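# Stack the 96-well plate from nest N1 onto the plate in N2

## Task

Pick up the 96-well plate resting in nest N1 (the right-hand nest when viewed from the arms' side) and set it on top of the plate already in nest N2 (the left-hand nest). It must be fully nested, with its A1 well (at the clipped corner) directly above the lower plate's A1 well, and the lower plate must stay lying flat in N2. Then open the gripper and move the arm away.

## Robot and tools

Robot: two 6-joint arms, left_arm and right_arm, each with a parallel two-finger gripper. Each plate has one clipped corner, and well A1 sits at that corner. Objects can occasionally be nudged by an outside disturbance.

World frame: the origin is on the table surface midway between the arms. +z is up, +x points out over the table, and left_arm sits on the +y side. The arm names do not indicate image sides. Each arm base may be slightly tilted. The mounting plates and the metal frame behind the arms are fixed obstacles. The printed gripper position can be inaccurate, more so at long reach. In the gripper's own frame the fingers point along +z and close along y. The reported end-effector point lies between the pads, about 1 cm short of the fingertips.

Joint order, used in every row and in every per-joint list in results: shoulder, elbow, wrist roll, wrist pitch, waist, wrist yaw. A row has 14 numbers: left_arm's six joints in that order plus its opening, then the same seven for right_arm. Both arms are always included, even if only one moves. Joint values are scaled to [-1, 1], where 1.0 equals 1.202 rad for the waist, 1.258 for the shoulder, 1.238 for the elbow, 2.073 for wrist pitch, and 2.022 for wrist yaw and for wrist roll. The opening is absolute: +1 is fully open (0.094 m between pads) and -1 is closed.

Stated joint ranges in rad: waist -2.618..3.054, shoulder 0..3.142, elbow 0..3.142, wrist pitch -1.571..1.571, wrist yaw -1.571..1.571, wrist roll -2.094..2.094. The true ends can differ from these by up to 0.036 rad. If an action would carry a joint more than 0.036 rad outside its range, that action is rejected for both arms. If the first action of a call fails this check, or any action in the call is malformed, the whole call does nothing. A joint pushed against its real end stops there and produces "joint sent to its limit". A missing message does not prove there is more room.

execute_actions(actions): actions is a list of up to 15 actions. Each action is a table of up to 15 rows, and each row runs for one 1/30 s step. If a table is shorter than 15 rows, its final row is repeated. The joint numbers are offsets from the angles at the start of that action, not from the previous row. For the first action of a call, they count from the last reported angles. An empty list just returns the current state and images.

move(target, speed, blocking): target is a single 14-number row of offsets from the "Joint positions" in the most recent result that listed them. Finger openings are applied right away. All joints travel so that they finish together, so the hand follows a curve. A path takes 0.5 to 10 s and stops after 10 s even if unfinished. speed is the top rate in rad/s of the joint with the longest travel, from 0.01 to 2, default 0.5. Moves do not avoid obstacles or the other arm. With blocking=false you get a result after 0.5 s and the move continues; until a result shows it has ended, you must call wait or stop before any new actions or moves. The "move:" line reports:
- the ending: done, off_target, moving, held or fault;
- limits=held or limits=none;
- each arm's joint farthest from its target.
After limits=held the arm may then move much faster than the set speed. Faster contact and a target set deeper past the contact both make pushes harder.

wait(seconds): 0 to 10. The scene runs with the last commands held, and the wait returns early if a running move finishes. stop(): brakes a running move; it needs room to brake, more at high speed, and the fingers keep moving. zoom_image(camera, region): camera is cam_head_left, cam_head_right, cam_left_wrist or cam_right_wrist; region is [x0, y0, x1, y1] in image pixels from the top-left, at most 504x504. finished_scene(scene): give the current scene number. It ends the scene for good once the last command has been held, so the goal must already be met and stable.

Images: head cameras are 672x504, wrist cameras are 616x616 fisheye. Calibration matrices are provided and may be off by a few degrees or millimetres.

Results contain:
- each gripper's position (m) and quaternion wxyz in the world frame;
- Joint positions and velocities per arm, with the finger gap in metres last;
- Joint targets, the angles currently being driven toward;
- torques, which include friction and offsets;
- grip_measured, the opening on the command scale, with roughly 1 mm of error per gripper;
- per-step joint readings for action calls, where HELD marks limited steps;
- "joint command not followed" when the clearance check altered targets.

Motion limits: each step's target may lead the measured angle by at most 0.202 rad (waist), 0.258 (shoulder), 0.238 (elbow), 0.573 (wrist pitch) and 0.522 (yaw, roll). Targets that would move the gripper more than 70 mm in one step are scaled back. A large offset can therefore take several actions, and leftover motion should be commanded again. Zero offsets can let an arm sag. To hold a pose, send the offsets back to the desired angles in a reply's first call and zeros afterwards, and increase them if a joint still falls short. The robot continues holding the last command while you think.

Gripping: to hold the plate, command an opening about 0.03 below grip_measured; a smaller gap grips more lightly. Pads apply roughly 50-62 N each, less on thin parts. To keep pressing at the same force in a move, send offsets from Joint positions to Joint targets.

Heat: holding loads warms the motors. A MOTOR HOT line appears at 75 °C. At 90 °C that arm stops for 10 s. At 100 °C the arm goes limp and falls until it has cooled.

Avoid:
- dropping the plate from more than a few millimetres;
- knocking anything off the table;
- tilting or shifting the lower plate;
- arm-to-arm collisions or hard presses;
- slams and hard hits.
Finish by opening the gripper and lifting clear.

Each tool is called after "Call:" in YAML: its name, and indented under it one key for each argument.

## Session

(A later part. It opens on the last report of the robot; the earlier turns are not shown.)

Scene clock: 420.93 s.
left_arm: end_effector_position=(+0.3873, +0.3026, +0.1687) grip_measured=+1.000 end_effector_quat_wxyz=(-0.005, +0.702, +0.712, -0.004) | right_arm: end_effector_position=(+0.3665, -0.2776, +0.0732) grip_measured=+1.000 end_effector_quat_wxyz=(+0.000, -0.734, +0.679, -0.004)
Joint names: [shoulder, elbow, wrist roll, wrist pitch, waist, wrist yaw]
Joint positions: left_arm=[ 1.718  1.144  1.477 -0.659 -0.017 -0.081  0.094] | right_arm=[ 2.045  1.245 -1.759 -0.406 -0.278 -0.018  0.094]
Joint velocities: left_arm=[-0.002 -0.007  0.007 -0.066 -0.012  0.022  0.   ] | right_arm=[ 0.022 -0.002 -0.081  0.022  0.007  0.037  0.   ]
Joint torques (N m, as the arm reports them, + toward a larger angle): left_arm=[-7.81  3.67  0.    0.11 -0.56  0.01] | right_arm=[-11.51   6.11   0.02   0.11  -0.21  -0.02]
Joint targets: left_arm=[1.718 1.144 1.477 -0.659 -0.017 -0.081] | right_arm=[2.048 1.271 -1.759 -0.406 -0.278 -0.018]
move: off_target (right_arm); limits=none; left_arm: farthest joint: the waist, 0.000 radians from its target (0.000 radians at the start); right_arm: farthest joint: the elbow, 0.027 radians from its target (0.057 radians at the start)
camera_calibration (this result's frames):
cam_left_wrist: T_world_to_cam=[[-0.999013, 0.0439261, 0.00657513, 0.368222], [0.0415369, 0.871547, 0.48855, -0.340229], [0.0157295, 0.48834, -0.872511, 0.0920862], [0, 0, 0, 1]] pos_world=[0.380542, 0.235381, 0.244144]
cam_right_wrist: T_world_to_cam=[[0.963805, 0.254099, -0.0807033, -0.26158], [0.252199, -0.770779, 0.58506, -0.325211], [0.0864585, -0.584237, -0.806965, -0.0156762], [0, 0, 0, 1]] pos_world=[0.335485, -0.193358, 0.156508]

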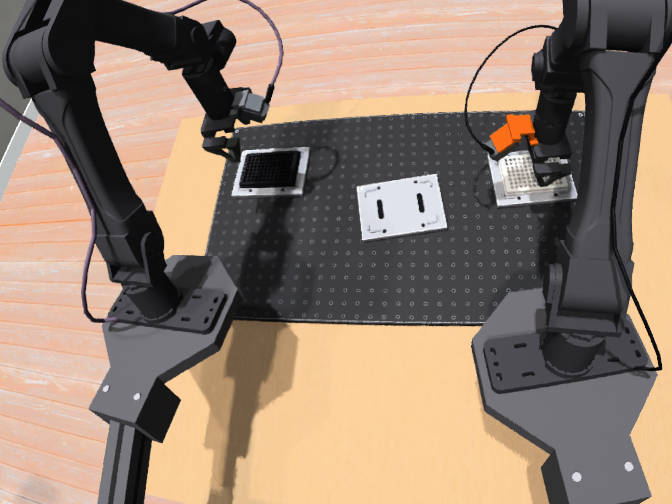

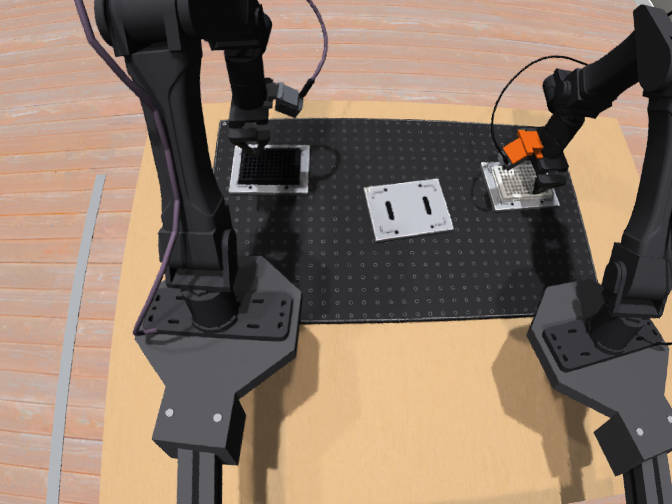

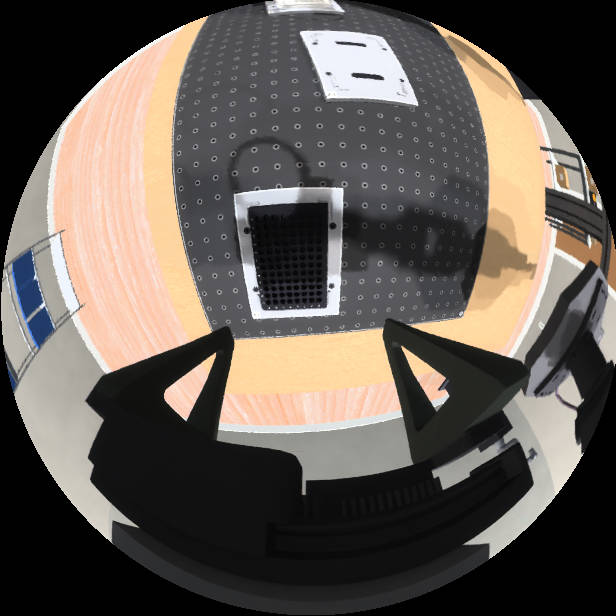

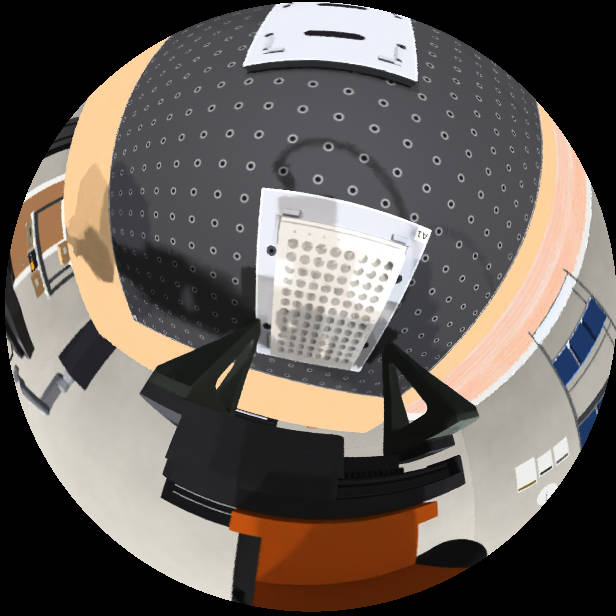

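Call:
move:
  target: [0, 0, 0, 0, 0, 0, 1, 0.0392, 0.01, 0, 0.0239, 0, 0, 1]
  speed: 0.15

Call:
zoom_image:
  camera: "cam_right_wrist"
  region: [235, 220, 455, 420]

Scene clock: 432.07 s.
left_arm: end_effector_position=(+0.3873, +0.3026, +0.1687) grip_measured=+1.000 end_effector_quat_wxyz=(-0.005, +0.702, +0.712, -0.004) | right_arm: end_effector_position=(+0.3636, -0.2776, +0.0564) grip_measured=+1.000 end_effector_quat_wxyz=(-0.001, -0.734, +0.679, -0.002)
Joint names: [shoulder, elbow, wrist roll, wrist pitch, waist, wrist yaw]
Joint positions: left_arm=[ 1.718  1.144  1.477 -0.659 -0.017 -0.081  0.094] | right_arm=[ 2.093  1.245 -1.759 -0.363 -0.278 -0.018  0.094]
Joint velocities: left_arm=[-0.002 -0.042 -0.022  0.007  0.002  0.051  0.   ] | right_arm=[-0.012 -0.002 -0.022  0.022 -0.002  0.022  0.   ]
Joint torques (N m, as the arm reports them, + toward a larger angle): left_arm=[-7.82  3.66  0.    0.11 -0.56  0.01] | right_arm=[-11.66   4.67   0.01   0.13  -0.19  -0.02]
Joint targets: left_arm=[1.718 1.144 1.477 -0.659 -0.017 -0.081] | right_arm=[2.094 1.257 -1.759 -0.357 -0.278 -0.018]
move: done; limits=none; left_arm: farthest joint: the waist, 0.000 radians from its target (0.000 radians at the start); right_arm: farthest joint: the elbow, 0.013 radians from its target (0.013 radians at the start)
camera_calibration (this result's frames):
cam_left_wrist: T_world_to_cam=[[-0.999013, 0.0439261, 0.00657513, 0.368222], [0.0415369, 0.871547, 0.48855, -0.340229], [0.0157295, 0.48834, -0.872511, 0.0920862], [0, 0, 0, 1]] pos_world=[0.380542, 0.235381, 0.244144]
cam_right_wrist: T_world_to_cam=[[0.963364, 0.254027, -0.0860218, -0.259648], [0.25542, -0.77118, 0.583131, -0.315829], [0.0817925, -0.583739, -0.807811, -0.0271674], [0, 0, 0, 1]] pos_world=[0.333027, -0.193462, 0.139888]

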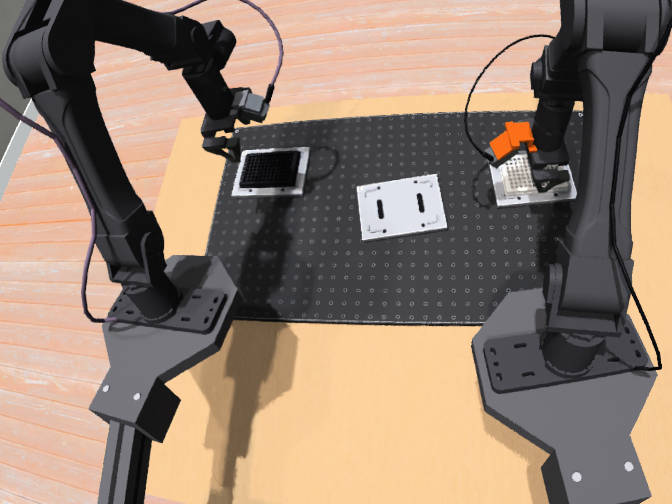

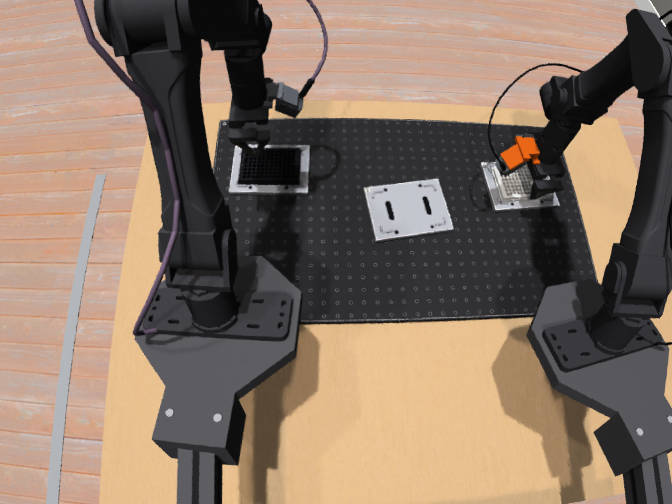

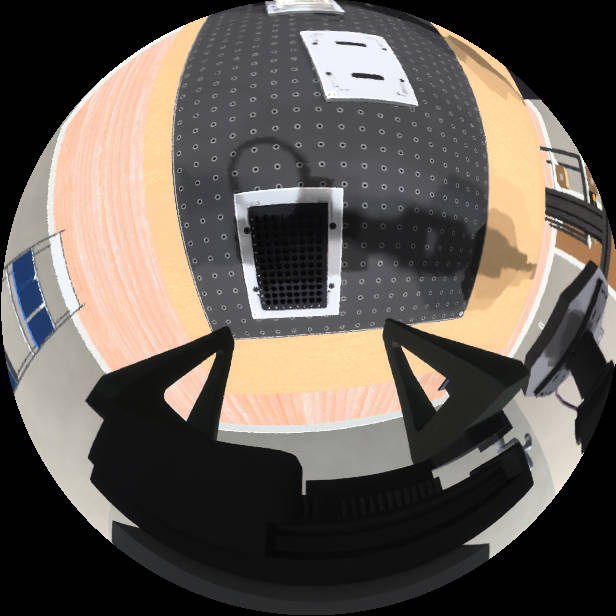

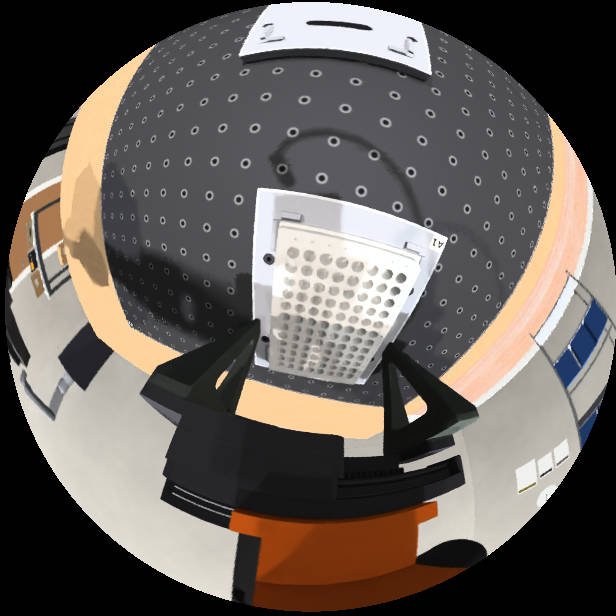

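Region (235, 220, 455, 420) of cam_right_wrist's 616x616 image, scaled by 2.291, with more detail than that image has; it fills the top 458 rows of this view, and the rest is white.

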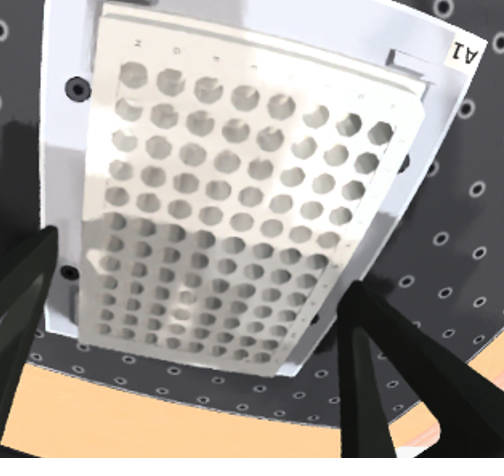

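Call:
zoom_image:
  camera: "cam_right_wrist"
  region: [240, 290, 310, 360]

Call:
zoom_image:
  camera: "cam_right_wrist"
  region: [350, 305, 420, 375]

Region (240, 290, 310, 360) of cam_right_wrist's 616x616 image, scaled by 7.200, with more detail than that image has.

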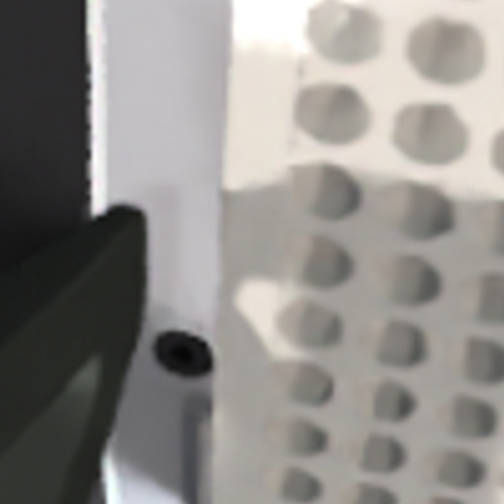

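Region (350, 305, 420, 375) of cam_right_wrist's 616x616 image, scaled by 7.200, with more detail than that image has.

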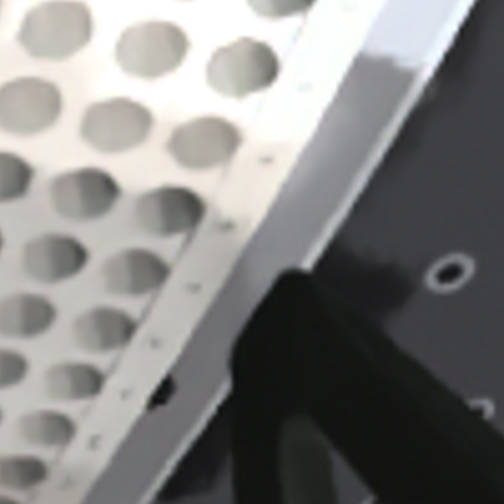

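Call:
move:
  target: [0, 0, 0, 0, 0, 0, 1, 0.0191, 0.01, 0, 0.0121, 0, 0, 1]
  speed: 0.1

Call:
zoom_image:
  camera: "cam_right_wrist"
  region: [235, 240, 435, 420]

Scene clock: 457.00 s.
left_arm: end_effector_position=(+0.3873, +0.3026, +0.1687) grip_measured=+1.000 end_effector_quat_wxyz=(-0.005, +0.702, +0.712, -0.004) | right_arm: end_effector_position=(+0.3617, -0.2776, +0.0486) grip_measured=+1.000 end_effector_quat_wxyz=(-0.003, -0.734, +0.679, -0.000)
Joint names: [shoulder, elbow, wrist roll, wrist pitch, waist, wrist yaw]
Joint positions: left_arm=[ 1.718  1.144  1.477 -0.659 -0.017 -0.081  0.094] | right_arm=[ 2.116  1.245 -1.759 -0.344 -0.278 -0.018  0.094]
Joint velocities: left_arm=[-0.012 -0.007  0.007 -0.037 -0.002 -0.037  0.   ] | right_arm=[ 0.012 -0.017  0.022  0.022  0.017  0.037  0.   ]
Joint torques (N m, as the arm reports them, + toward a larger angle): left_arm=[-7.82  3.67  0.    0.11 -0.57  0.01] | right_arm=[-11.58   4.59   0.02   0.16  -0.22  -0.03]
Joint targets: left_arm=[1.718 1.144 1.477 -0.659 -0.017 -0.081] | right_arm=[2.118 1.257 -1.759 -0.338 -0.278 -0.018]
move: done; limits=none; left_arm: farthest joint: the waist, 0.000 radians from its target (0.000 radians at the start); right_arm: farthest joint: the elbow, 0.013 radians from its target (0.013 radians at the start)
camera_calibration (this result's frames):
cam_left_wrist: T_world_to_cam=[[-0.999013, 0.0439261, 0.00657513, 0.368222], [0.0415369, 0.871547, 0.48855, -0.340229], [0.0157295, 0.48834, -0.872511, 0.0920862], [0, 0, 0, 1]] pos_world=[0.380542, 0.235381, 0.244144]
cam_right_wrist: T_world_to_cam=[[0.963053, 0.253981, -0.0895661, -0.258198], [0.257562, -0.771447, 0.581834, -0.311548], [0.0786792, -0.583406, -0.808361, -0.0320394], [0, 0, 0, 1]] pos_world=[0.331422, -0.193458, 0.132244]

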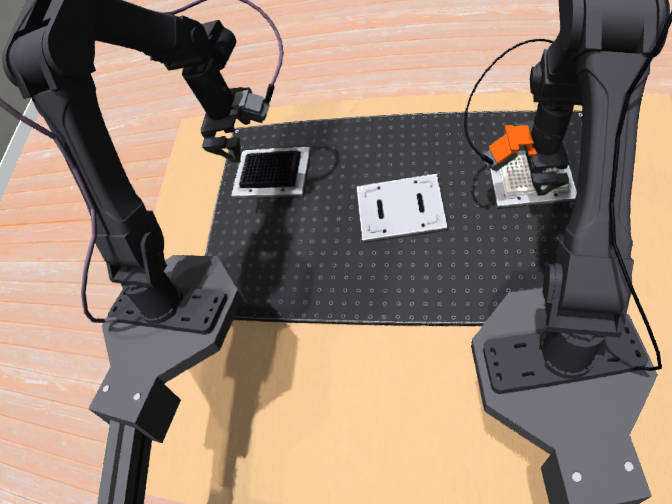

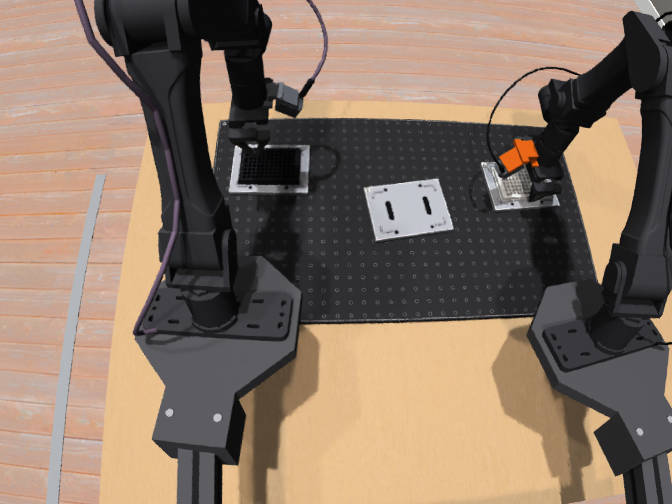

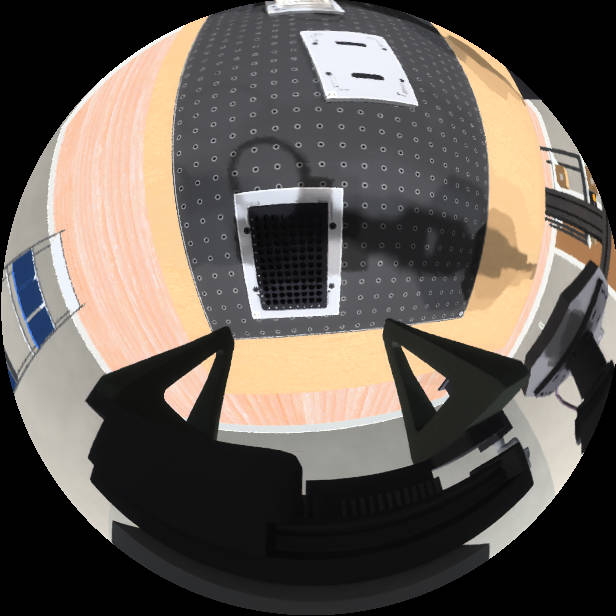

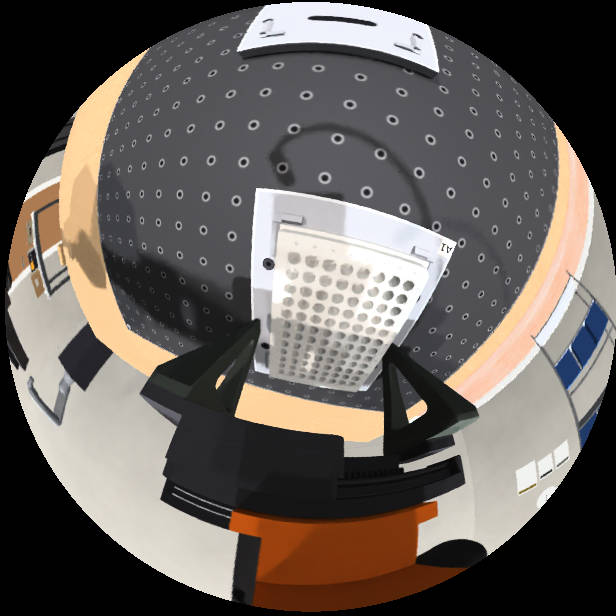

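Region (235, 240, 435, 420) of cam_right_wrist's 616x616 image, scaled by 2.520, with more detail than that image has; it fills the top 454 rows of this view, and the rest is white.

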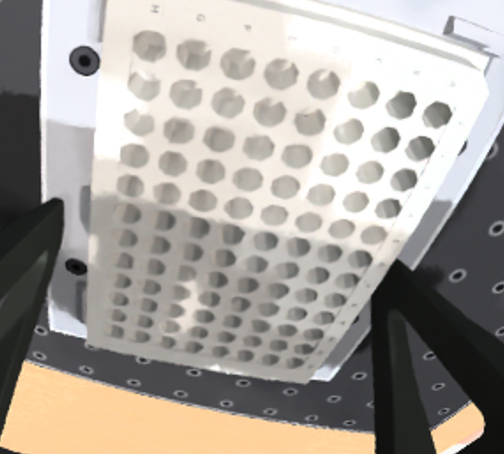

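Call:
execute_actions:
  actions:
    - [[0,0,0,0,0,0,1, 0.001,0.01,0,0.0082,0,0,1]]
    - [[0,0,0,0,0,0,1, 0,0.01,0,0.003,0,0,1]]

Call:
zoom_image:
  camera: "cam_right_wrist"
  region: [235, 240, 435, 420]

Scene clock: 464.97 s.
left_arm: end_effector_position=(+0.3873, +0.3026, +0.1687) grip_measured=+1.000 end_effector_quat_wxyz=(-0.005, +0.702, +0.712, -0.004) | right_arm: end_effector_position=(+0.3642, -0.2779, +0.0486) grip_measured=+1.000 end_effector_quat_wxyz=(+0.001, -0.734, +0.679, -0.005)
Joint names: [shoulder, elbow, wrist roll, wrist pitch, waist, wrist yaw]
Joint positions: left_arm=[ 1.718  1.144  1.477 -0.659 -0.017 -0.081  0.094] | right_arm=[ 2.116  1.245 -1.759 -0.334 -0.278 -0.018  0.094]
Joint velocities: left_arm=[-0.017  0.007  0.066  0.037 -0.012 -0.051  0.   ] | right_arm=[ 0.002 -0.012  0.007 -0.066 -0.027 -0.022  0.   ]
Joint torques (N m, as the arm reports them, + toward a larger angle): left_arm=[-7.82  3.66  0.    0.11 -0.56  0.01] | right_arm=[-11.74   4.59   0.02   0.16  -0.2   -0.03]
Joint targets: left_arm=[1.718 1.144 1.477 -0.659 -0.017 -0.081] | right_arm=[2.116 1.257 -1.759 -0.328 -0.278 -0.018]
Step readings (joint positions; steps 1 to 15: 1st action; 16 to 30: 2nd action):
0: left_arm=[1.718 1.144 1.477 -0.659 -0.017 -0.081] | right_arm=[2.116 1.245 -1.759 -0.344 -0.278 -0.018]
1: left_arm=[1.718 1.144 1.477 -0.659 -0.017 -0.081] | right_arm=[2.116 1.245 -1.759 -0.343 -0.278 -0.018]
2: left_arm=[1.718 1.144 1.477 -0.659 -0.017 -0.081] | right_arm=[2.116 1.245 -1.759 -0.342 -0.278 -0.018]
4: left_arm=[1.718 1.144 1.477 -0.659 -0.017 -0.081] | right_arm=[2.116 1.245 -1.759 -0.338 -0.278 -0.018]
8: left_arm=[1.718 1.144 1.477 -0.659 -0.017 -0.081] | right_arm=[2.116 1.245 -1.759 -0.335 -0.278 -0.018]
15: left_arm=[1.718 1.144 1.477 -0.659 -0.017 -0.081] | right_arm=[2.116 1.245 -1.759 -0.334 -0.278 -0.018]
16: left_arm=[1.718 1.144 1.477 -0.659 -0.017 -0.081] | right_arm=[2.116 1.245 -1.759 -0.334 -0.278 -0.018]
17: left_arm=[1.718 1.144 1.477 -0.659 -0.017 -0.081] | right_arm=[2.116 1.245 -1.759 -0.334 -0.278 -0.018]
19: left_arm=[1.718 1.144 1.477 -0.659 -0.017 -0.081] | right_arm=[2.116 1.245 -1.759 -0.334 -0.278 -0.018]
23: left_arm=[1.718 1.144 1.477 -0.659 -0.017 -0.081] | right_arm=[2.116 1.245 -1.759 -0.334 -0.278 -0.018]
30: Joint positions above
camera_calibration (this result's frames):
cam_left_wrist: T_world_to_cam=[[-0.999013, 0.0439261, 0.00657513, 0.368222], [0.0415369, 0.871547, 0.48855, -0.340229], [0.0157295, 0.48834, -0.872511, 0.0920862], [0, 0, 0, 1]] pos_world=[0.380542, 0.235381, 0.244144]
cam_right_wrist: T_world_to_cam=[[0.963862, 0.254108, -0.079994, -0.261301], [0.251768, -0.770726, 0.585316, -0.310283], [0.0870803, -0.584304, -0.80685, -0.0357827], [0, 0, 0, 1]] pos_world=[0.333093, -0.193652, 0.13184]

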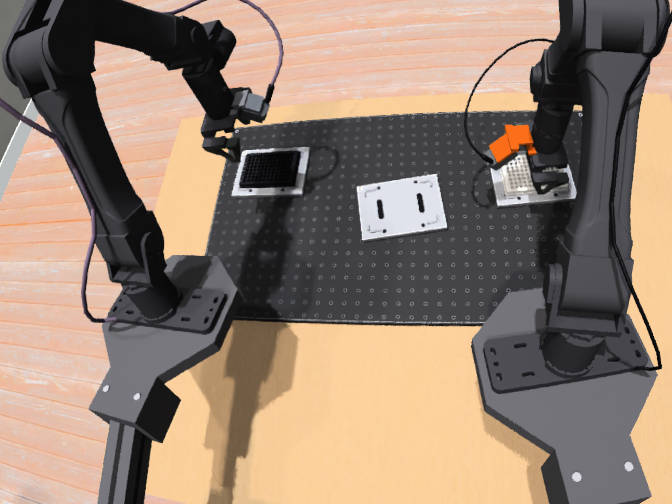

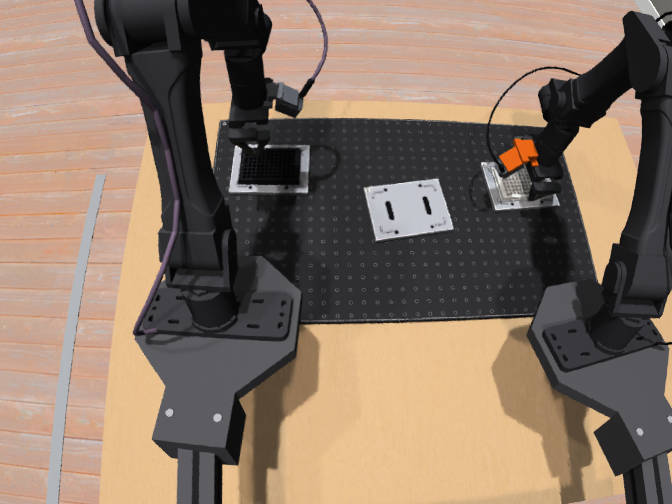

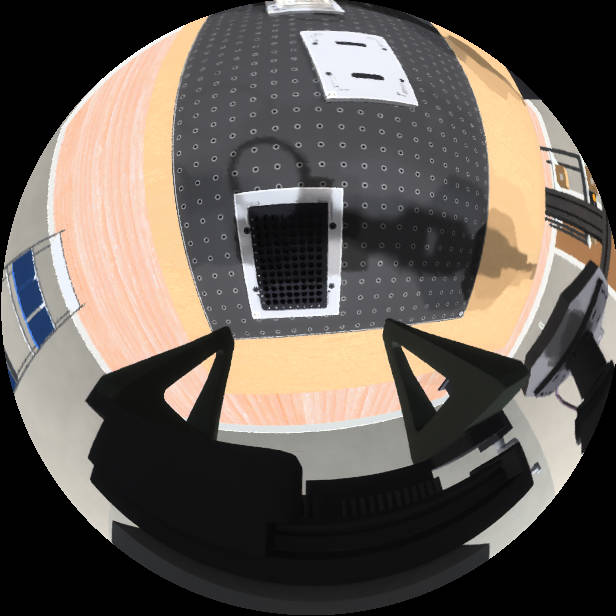

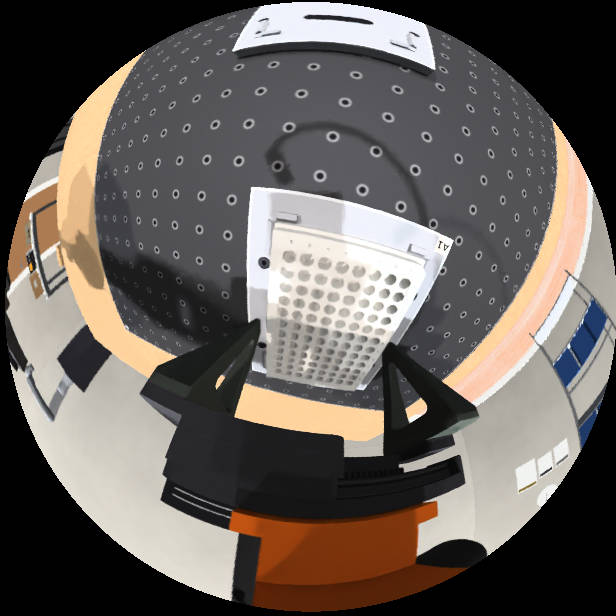

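Region (235, 240, 435, 420) of cam_right_wrist's 616x616 image, scaled by 2.520, with more detail than that image has; it fills the top 454 rows of this view, and the rest is white.

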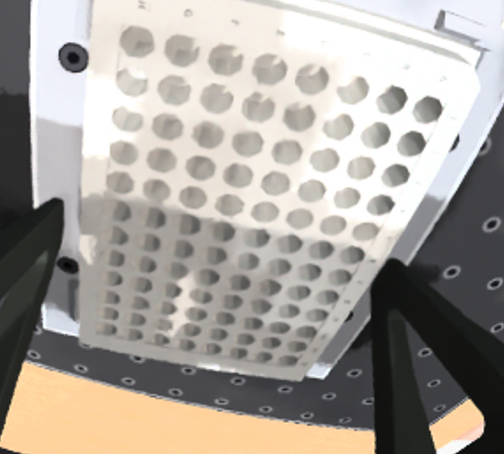

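Call:
execute_actions:
  actions:
    - [[0,0,0,0,0,0,1, 0,0.01,0,0.003,0,0,0.85],[0,0,0,0,0,0,1, 0,0.01,0,0.003,0,0,0.83],[0,0,0,0,0,0,1, 0,0.01,0,0.003,0,0,0.81],[0,0,0,0,0,0,1, 0,0.01,0,0.003,0,0,0.79],[0,0,0,0,0,0,1, 0,0.01,0,0.003,0,0,0.77],[0,0,0,0,0,0,1, 0,0.01,0,0.003,0,0,0.75],[0,0,0,0,0,0,1, 0,0.01,0,0.003,0,0,0.74],[0,0,0,0,0,0,1, 0,0.01,0,0.003,0,0,0.73],[0,0,0,0,0,0,1, 0,0.01,0,0.003,0,0,0.72]]
    - [[0,0,0,0,0,0,1, 0,0.01,0,0.003,0,0,0.70]]

Scene clock: 469.70 s.
left_arm: end_effector_position=(+0.3873, +0.3026, +0.1687) grip_measured=+1.000 end_effector_quat_wxyz=(-0.005, +0.702, +0.712, -0.004) | right_arm: end_effector_position=(+0.3644, -0.2779, +0.0486) grip_measured=+0.714 end_effector_quat_wxyz=(+0.001, -0.734, +0.679, -0.005)
Joint names: [shoulder, elbow, wrist roll, wrist pitch, waist, wrist yaw]
Joint positions: left_arm=[ 1.718  1.144  1.477 -0.659 -0.017 -0.081  0.094] | right_arm=[ 2.116  1.245 -1.759 -0.333 -0.278 -0.018  0.081]
Joint velocities: left_arm=[-0.002 -0.007 -0.022 -0.007 -0.007 -0.022  0.   ] | right_arm=[ 0.007 -0.002  0.007 -0.037  0.007 -0.051  0.001]
Joint torques (N m, as the arm reports them, + toward a larger angle): left_arm=[-7.82  3.67  0.    0.11 -0.56  0.01] | right_arm=[-11.73   4.59   0.01   0.15  -0.21  -0.03]
Joint targets: left_arm=[1.718 1.144 1.477 -0.659 -0.017 -0.081] | right_arm=[2.116 1.257 -1.759 -0.327 -0.278 -0.018]
Step readings (joint positions; steps 1 to 15: 1st action; 16 to 30: 2nd action):
0: left_arm=[1.718 1.144 1.477 -0.659 -0.017 -0.081] | right_arm=[2.116 1.245 -1.759 -0.334 -0.278 -0.018]
1: left_arm=[1.718 1.144 1.477 -0.659 -0.017 -0.081] | right_arm=[2.116 1.245 -1.759 -0.334 -0.278 -0.018]
2: left_arm=[1.718 1.144 1.477 -0.659 -0.017 -0.081] | right_arm=[2.116 1.245 -1.759 -0.334 -0.278 -0.018]
4: left_arm=[1.718 1.144 1.477 -0.659 -0.017 -0.081] | right_arm=[2.116 1.245 -1.759 -0.334 -0.278 -0.018]
8: left_arm=[1.718 1.144 1.477 -0.659 -0.017 -0.081] | right_arm=[2.116 1.245 -1.759 -0.334 -0.278 -0.018]
15: left_arm=[1.718 1.144 1.477 -0.659 -0.017 -0.081] | right_arm=[2.116 1.245 -1.759 -0.334 -0.278 -0.018]
16: left_arm=[1.718 1.144 1.477 -0.659 -0.017 -0.081] | right_arm=[2.116 1.245 -1.759 -0.334 -0.278 -0.018]
17: left_arm=[1.718 1.144 1.477 -0.659 -0.017 -0.081] | right_arm=[2.116 1.245 -1.759 -0.333 -0.278 -0.018]
19: left_arm=[1.718 1.144 1.477 -0.659 -0.017 -0.081] | right_arm=[2.116 1.245 -1.759 -0.333 -0.278 -0.018]
23: left_arm=[1.718 1.144 1.477 -0.659 -0.017 -0.081] | right_arm=[2.116 1.245 -1.759 -0.333 -0.278 -0.018]
30: Joint positions above
camera_calibration (this result's frames):
cam_left_wrist: T_world_to_cam=[[-0.999013, 0.0439261, 0.00657513, 0.368222], [0.0415369, 0.871547, 0.48855, -0.340229], [0.0157295, 0.48834, -0.872511, 0.0920862], [0, 0, 0, 1]] pos_world=[0.380542, 0.235381, 0.244144]
cam_right_wrist: T_world_to_cam=[[0.963918, 0.254118, -0.0792846, -0.261529], [0.251338, -0.770672, 0.585571, -0.310188], [0.087702, -0.58437, -0.806734, -0.0360608], [0, 0, 0, 1]] pos_world=[0.333217, -0.193667, 0.13181]

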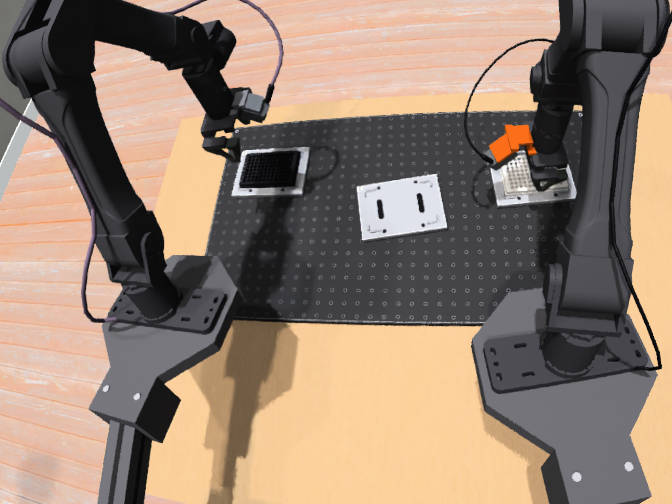

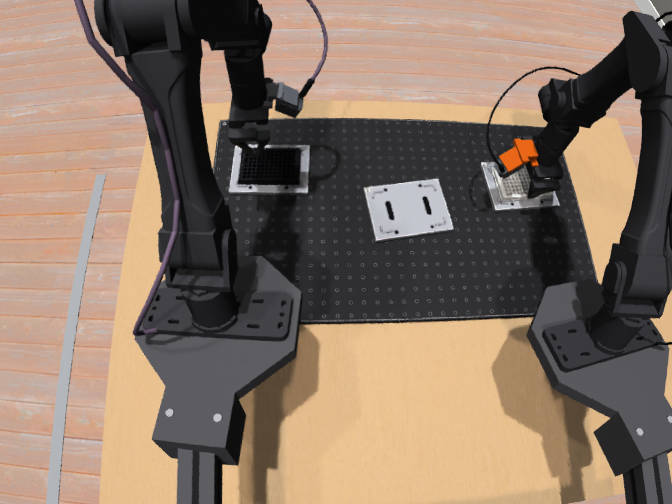

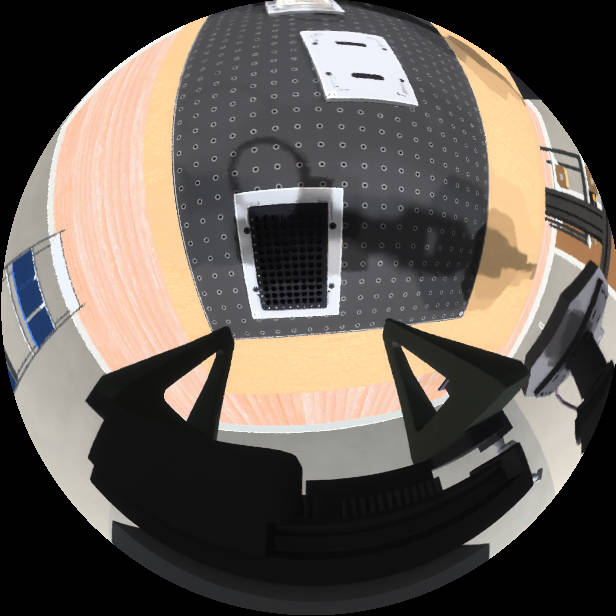

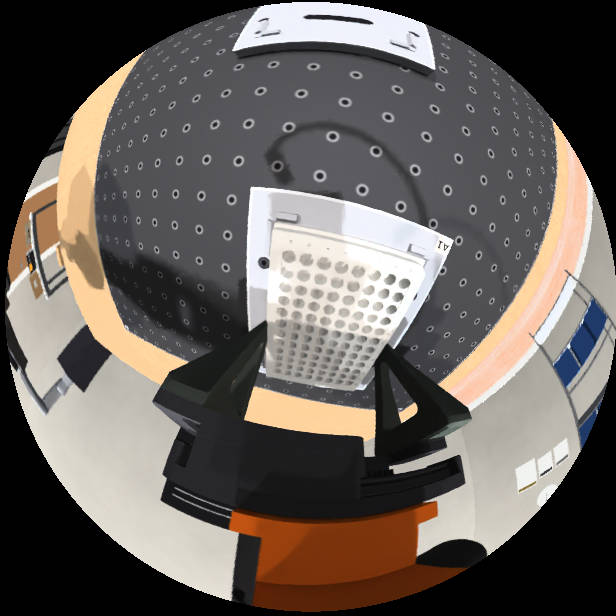

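Call:
execute_actions:
  actions:
    - [[0,0,0,0,0,0,1, 0,0.01,0,0.003,0,0,0.67]]

Call:
zoom_image:
  camera: "cam_right_wrist"
  region: [235, 240, 435, 420]

Scene clock: 473.10 s.
left_arm: end_effector_position=(+0.3873, +0.3026, +0.1687) grip_measured=+1.000 end_effector_quat_wxyz=(-0.005, +0.702, +0.712, -0.004) | right_arm: end_effector_position=(+0.3644, -0.2779, +0.0486) grip_measured=+0.697 end_effector_quat_wxyz=(+0.001, -0.734, +0.679, -0.005)
Joint names: [shoulder, elbow, wrist roll, wrist pitch, waist, wrist yaw]
Joint positions: left_arm=[ 1.718  1.144  1.477 -0.659 -0.017 -0.081  0.094] | right_arm=[ 2.116  1.245 -1.759 -0.333 -0.278 -0.018  0.08 ]
Joint velocities: left_arm=[-0.007  0.002 -0.022 -0.022 -0.002 -0.051  0.   ] | right_arm=[-0.002  0.017  0.022  0.007  0.017  0.022  0.001]
Joint torques (N m, as the arm reports them, + toward a larger angle): left_arm=[-7.82  3.66  0.    0.11 -0.57  0.01] | right_arm=[-11.75   4.58   0.01   0.16  -0.23  -0.02]
Joint targets: left_arm=[1.718 1.144 1.477 -0.659 -0.017 -0.081] | right_arm=[2.116 1.257 -1.759 -0.327 -0.278 -0.018]
Step readings (joint positions):
0: left_arm=[1.718 1.144 1.477 -0.659 -0.017 -0.081] | right_arm=[2.116 1.245 -1.759 -0.333 -0.278 -0.018]
1: left_arm=[1.718 1.144 1.477 -0.659 -0.017 -0.081] | right_arm=[2.116 1.245 -1.759 -0.333 -0.278 -0.018]
2: left_arm=[1.718 1.144 1.477 -0.659 -0.017 -0.081] | right_arm=[2.116 1.245 -1.759 -0.333 -0.278 -0.018]
4: left_arm=[1.718 1.144 1.477 -0.659 -0.017 -0.081] | right_arm=[2.116 1.245 -1.759 -0.333 -0.278 -0.018]
8: left_arm=[1.718 1.144 1.477 -0.659 -0.017 -0.081] | right_arm=[2.116 1.245 -1.759 -0.333 -0.278 -0.018]
15: Joint positions above
camera_calibration (this result's frames):
cam_left_wrist: T_world_to_cam=[[-0.999013, 0.0439261, 0.00657513, 0.368222], [0.0415369, 0.871547, 0.48855, -0.340229], [0.0157295, 0.48834, -0.872511, 0.0920862], [0, 0, 0, 1]] pos_world=[0.380542, 0.235381, 0.244144]
cam_right_wrist: T_world_to_cam=[[0.963918, 0.254118, -0.0792846, -0.261529], [0.251338, -0.770672, 0.585571, -0.310188], [0.087702, -0.58437, -0.806734, -0.0360608], [0, 0, 0, 1]] pos_world=[0.333217, -0.193667, 0.13181]

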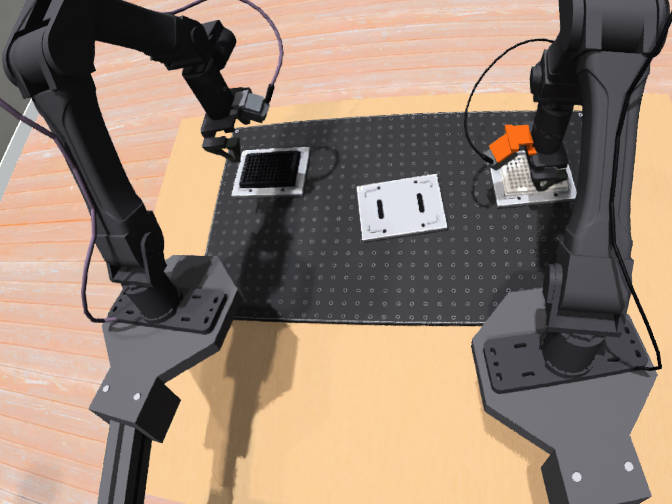

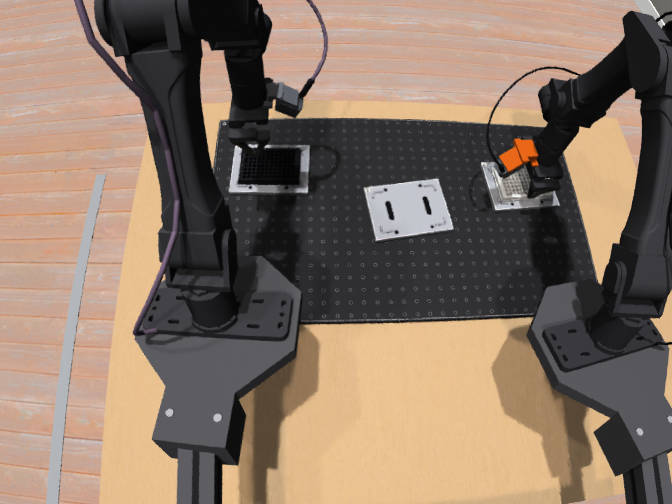

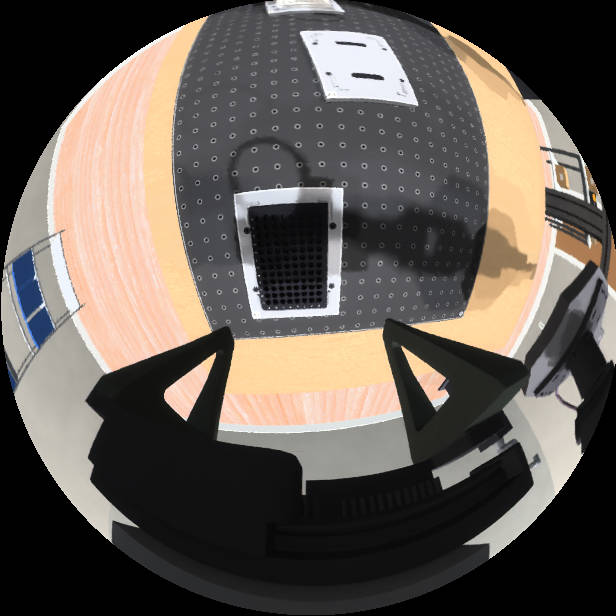

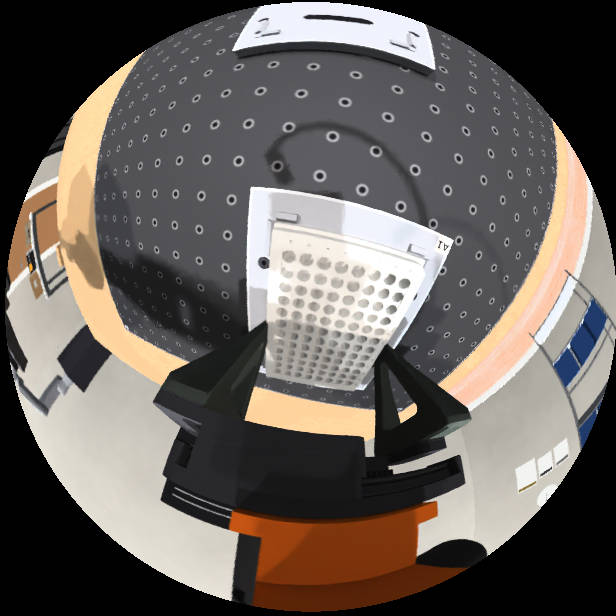

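Region (235, 240, 435, 420) of cam_right_wrist's 616x616 image, scaled by 2.520, with more detail than that image has; it fills the top 454 rows of this view, and the rest is white.

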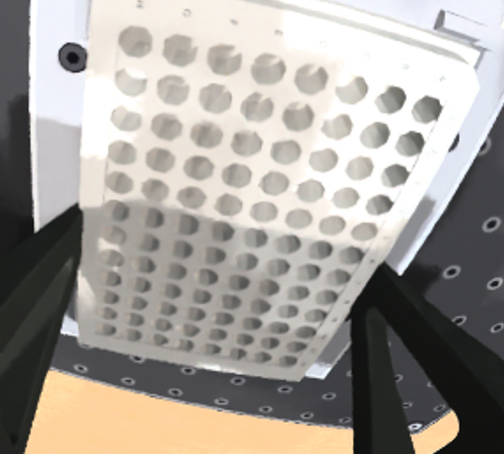

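Call:
move:
  target: [0, 0, 0, 0, 0, 0, 1, -0.148, 0.01, 0, -0.097, 0, 0, 0.665]
  speed: 0.25

Scene clock: 513.30 s.
left_arm: end_effector_position=(+0.3873, +0.3026, +0.1687) grip_measured=+1.000 end_effector_quat_wxyz=(-0.005, +0.702, +0.712, -0.004) | right_arm: end_effector_position=(+0.3640, -0.2766, +0.1060) grip_measured=+0.697 end_effector_quat_wxyz=(-0.004, -0.734, +0.679, +0.001)
Joint names: [shoulder, elbow, wrist roll, wrist pitch, waist, wrist yaw]
Joint positions: left_arm=[ 1.718  1.144  1.477 -0.659 -0.017 -0.081  0.094] | right_arm=[ 1.951  1.245 -1.759 -0.513 -0.278 -0.018  0.08 ]
Joint velocities: left_arm=[ 0.007  0.017 -0.051  0.022 -0.002 -0.022  0.   ] | right_arm=[-0.017  0.007 -0.022 -0.051  0.012 -0.037 -0.001]
Joint torques (N m, as the arm reports them, + toward a larger angle): left_arm=[-7.82  3.67  0.    0.11 -0.57  0.01] | right_arm=[-13.4    5.29   0.02  -0.03  -0.15  -0.03]
Joint targets: left_arm=[1.718 1.144 1.477 -0.659 -0.017 -0.081] | right_arm=[1.930 1.257 -1.759 -0.535 -0.278 -0.018]
move: off_target (right_arm); limits=none; left_arm: farthest joint: the waist, 0.000 radians from its target (0.000 radians at the start); right_arm: farthest joint: the shoulder, 0.021 radians from its target (0.186 radians at the start)
camera_calibration (this result's frames):
cam_left_wrist: T_world_to_cam=[[-0.999013, 0.0439261, 0.00657513, 0.368222], [0.0415369, 0.871547, 0.48855, -0.340229], [0.0157295, 0.48834, -0.872511, 0.0920862], [0, 0, 0, 1]] pos_world=[0.380542, 0.235381, 0.244144]
cam_right_wrist: T_world_to_cam=[[0.962757, 0.253908, -0.0928917, -0.255091], [0.259511, -0.771467, 0.580942, -0.345396], [0.0758427, -0.583412, -0.808627, 0.0157938], [0, 0, 0, 1]] pos_world=[0.334027, -0.192478, 0.18973]

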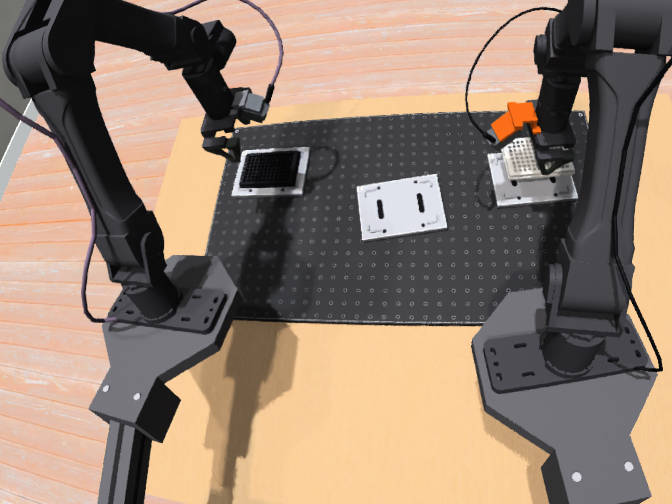

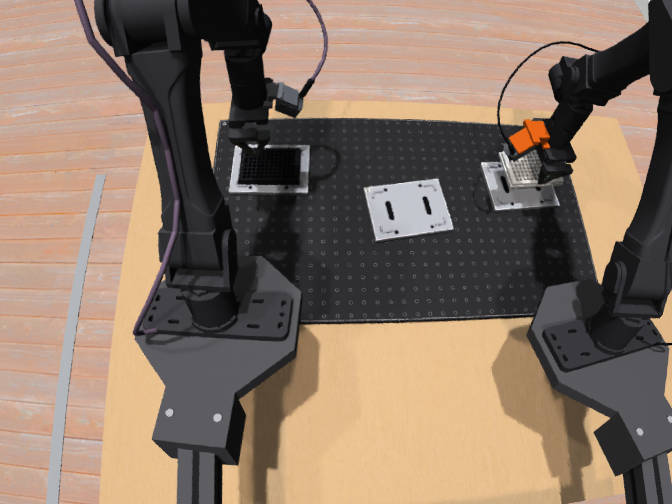

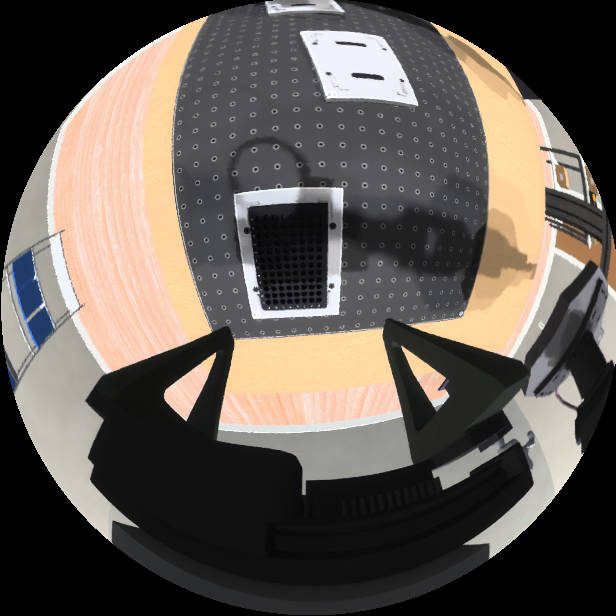

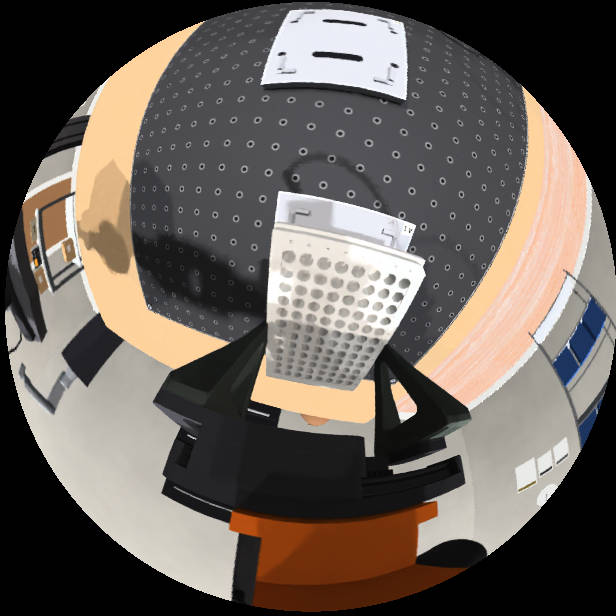

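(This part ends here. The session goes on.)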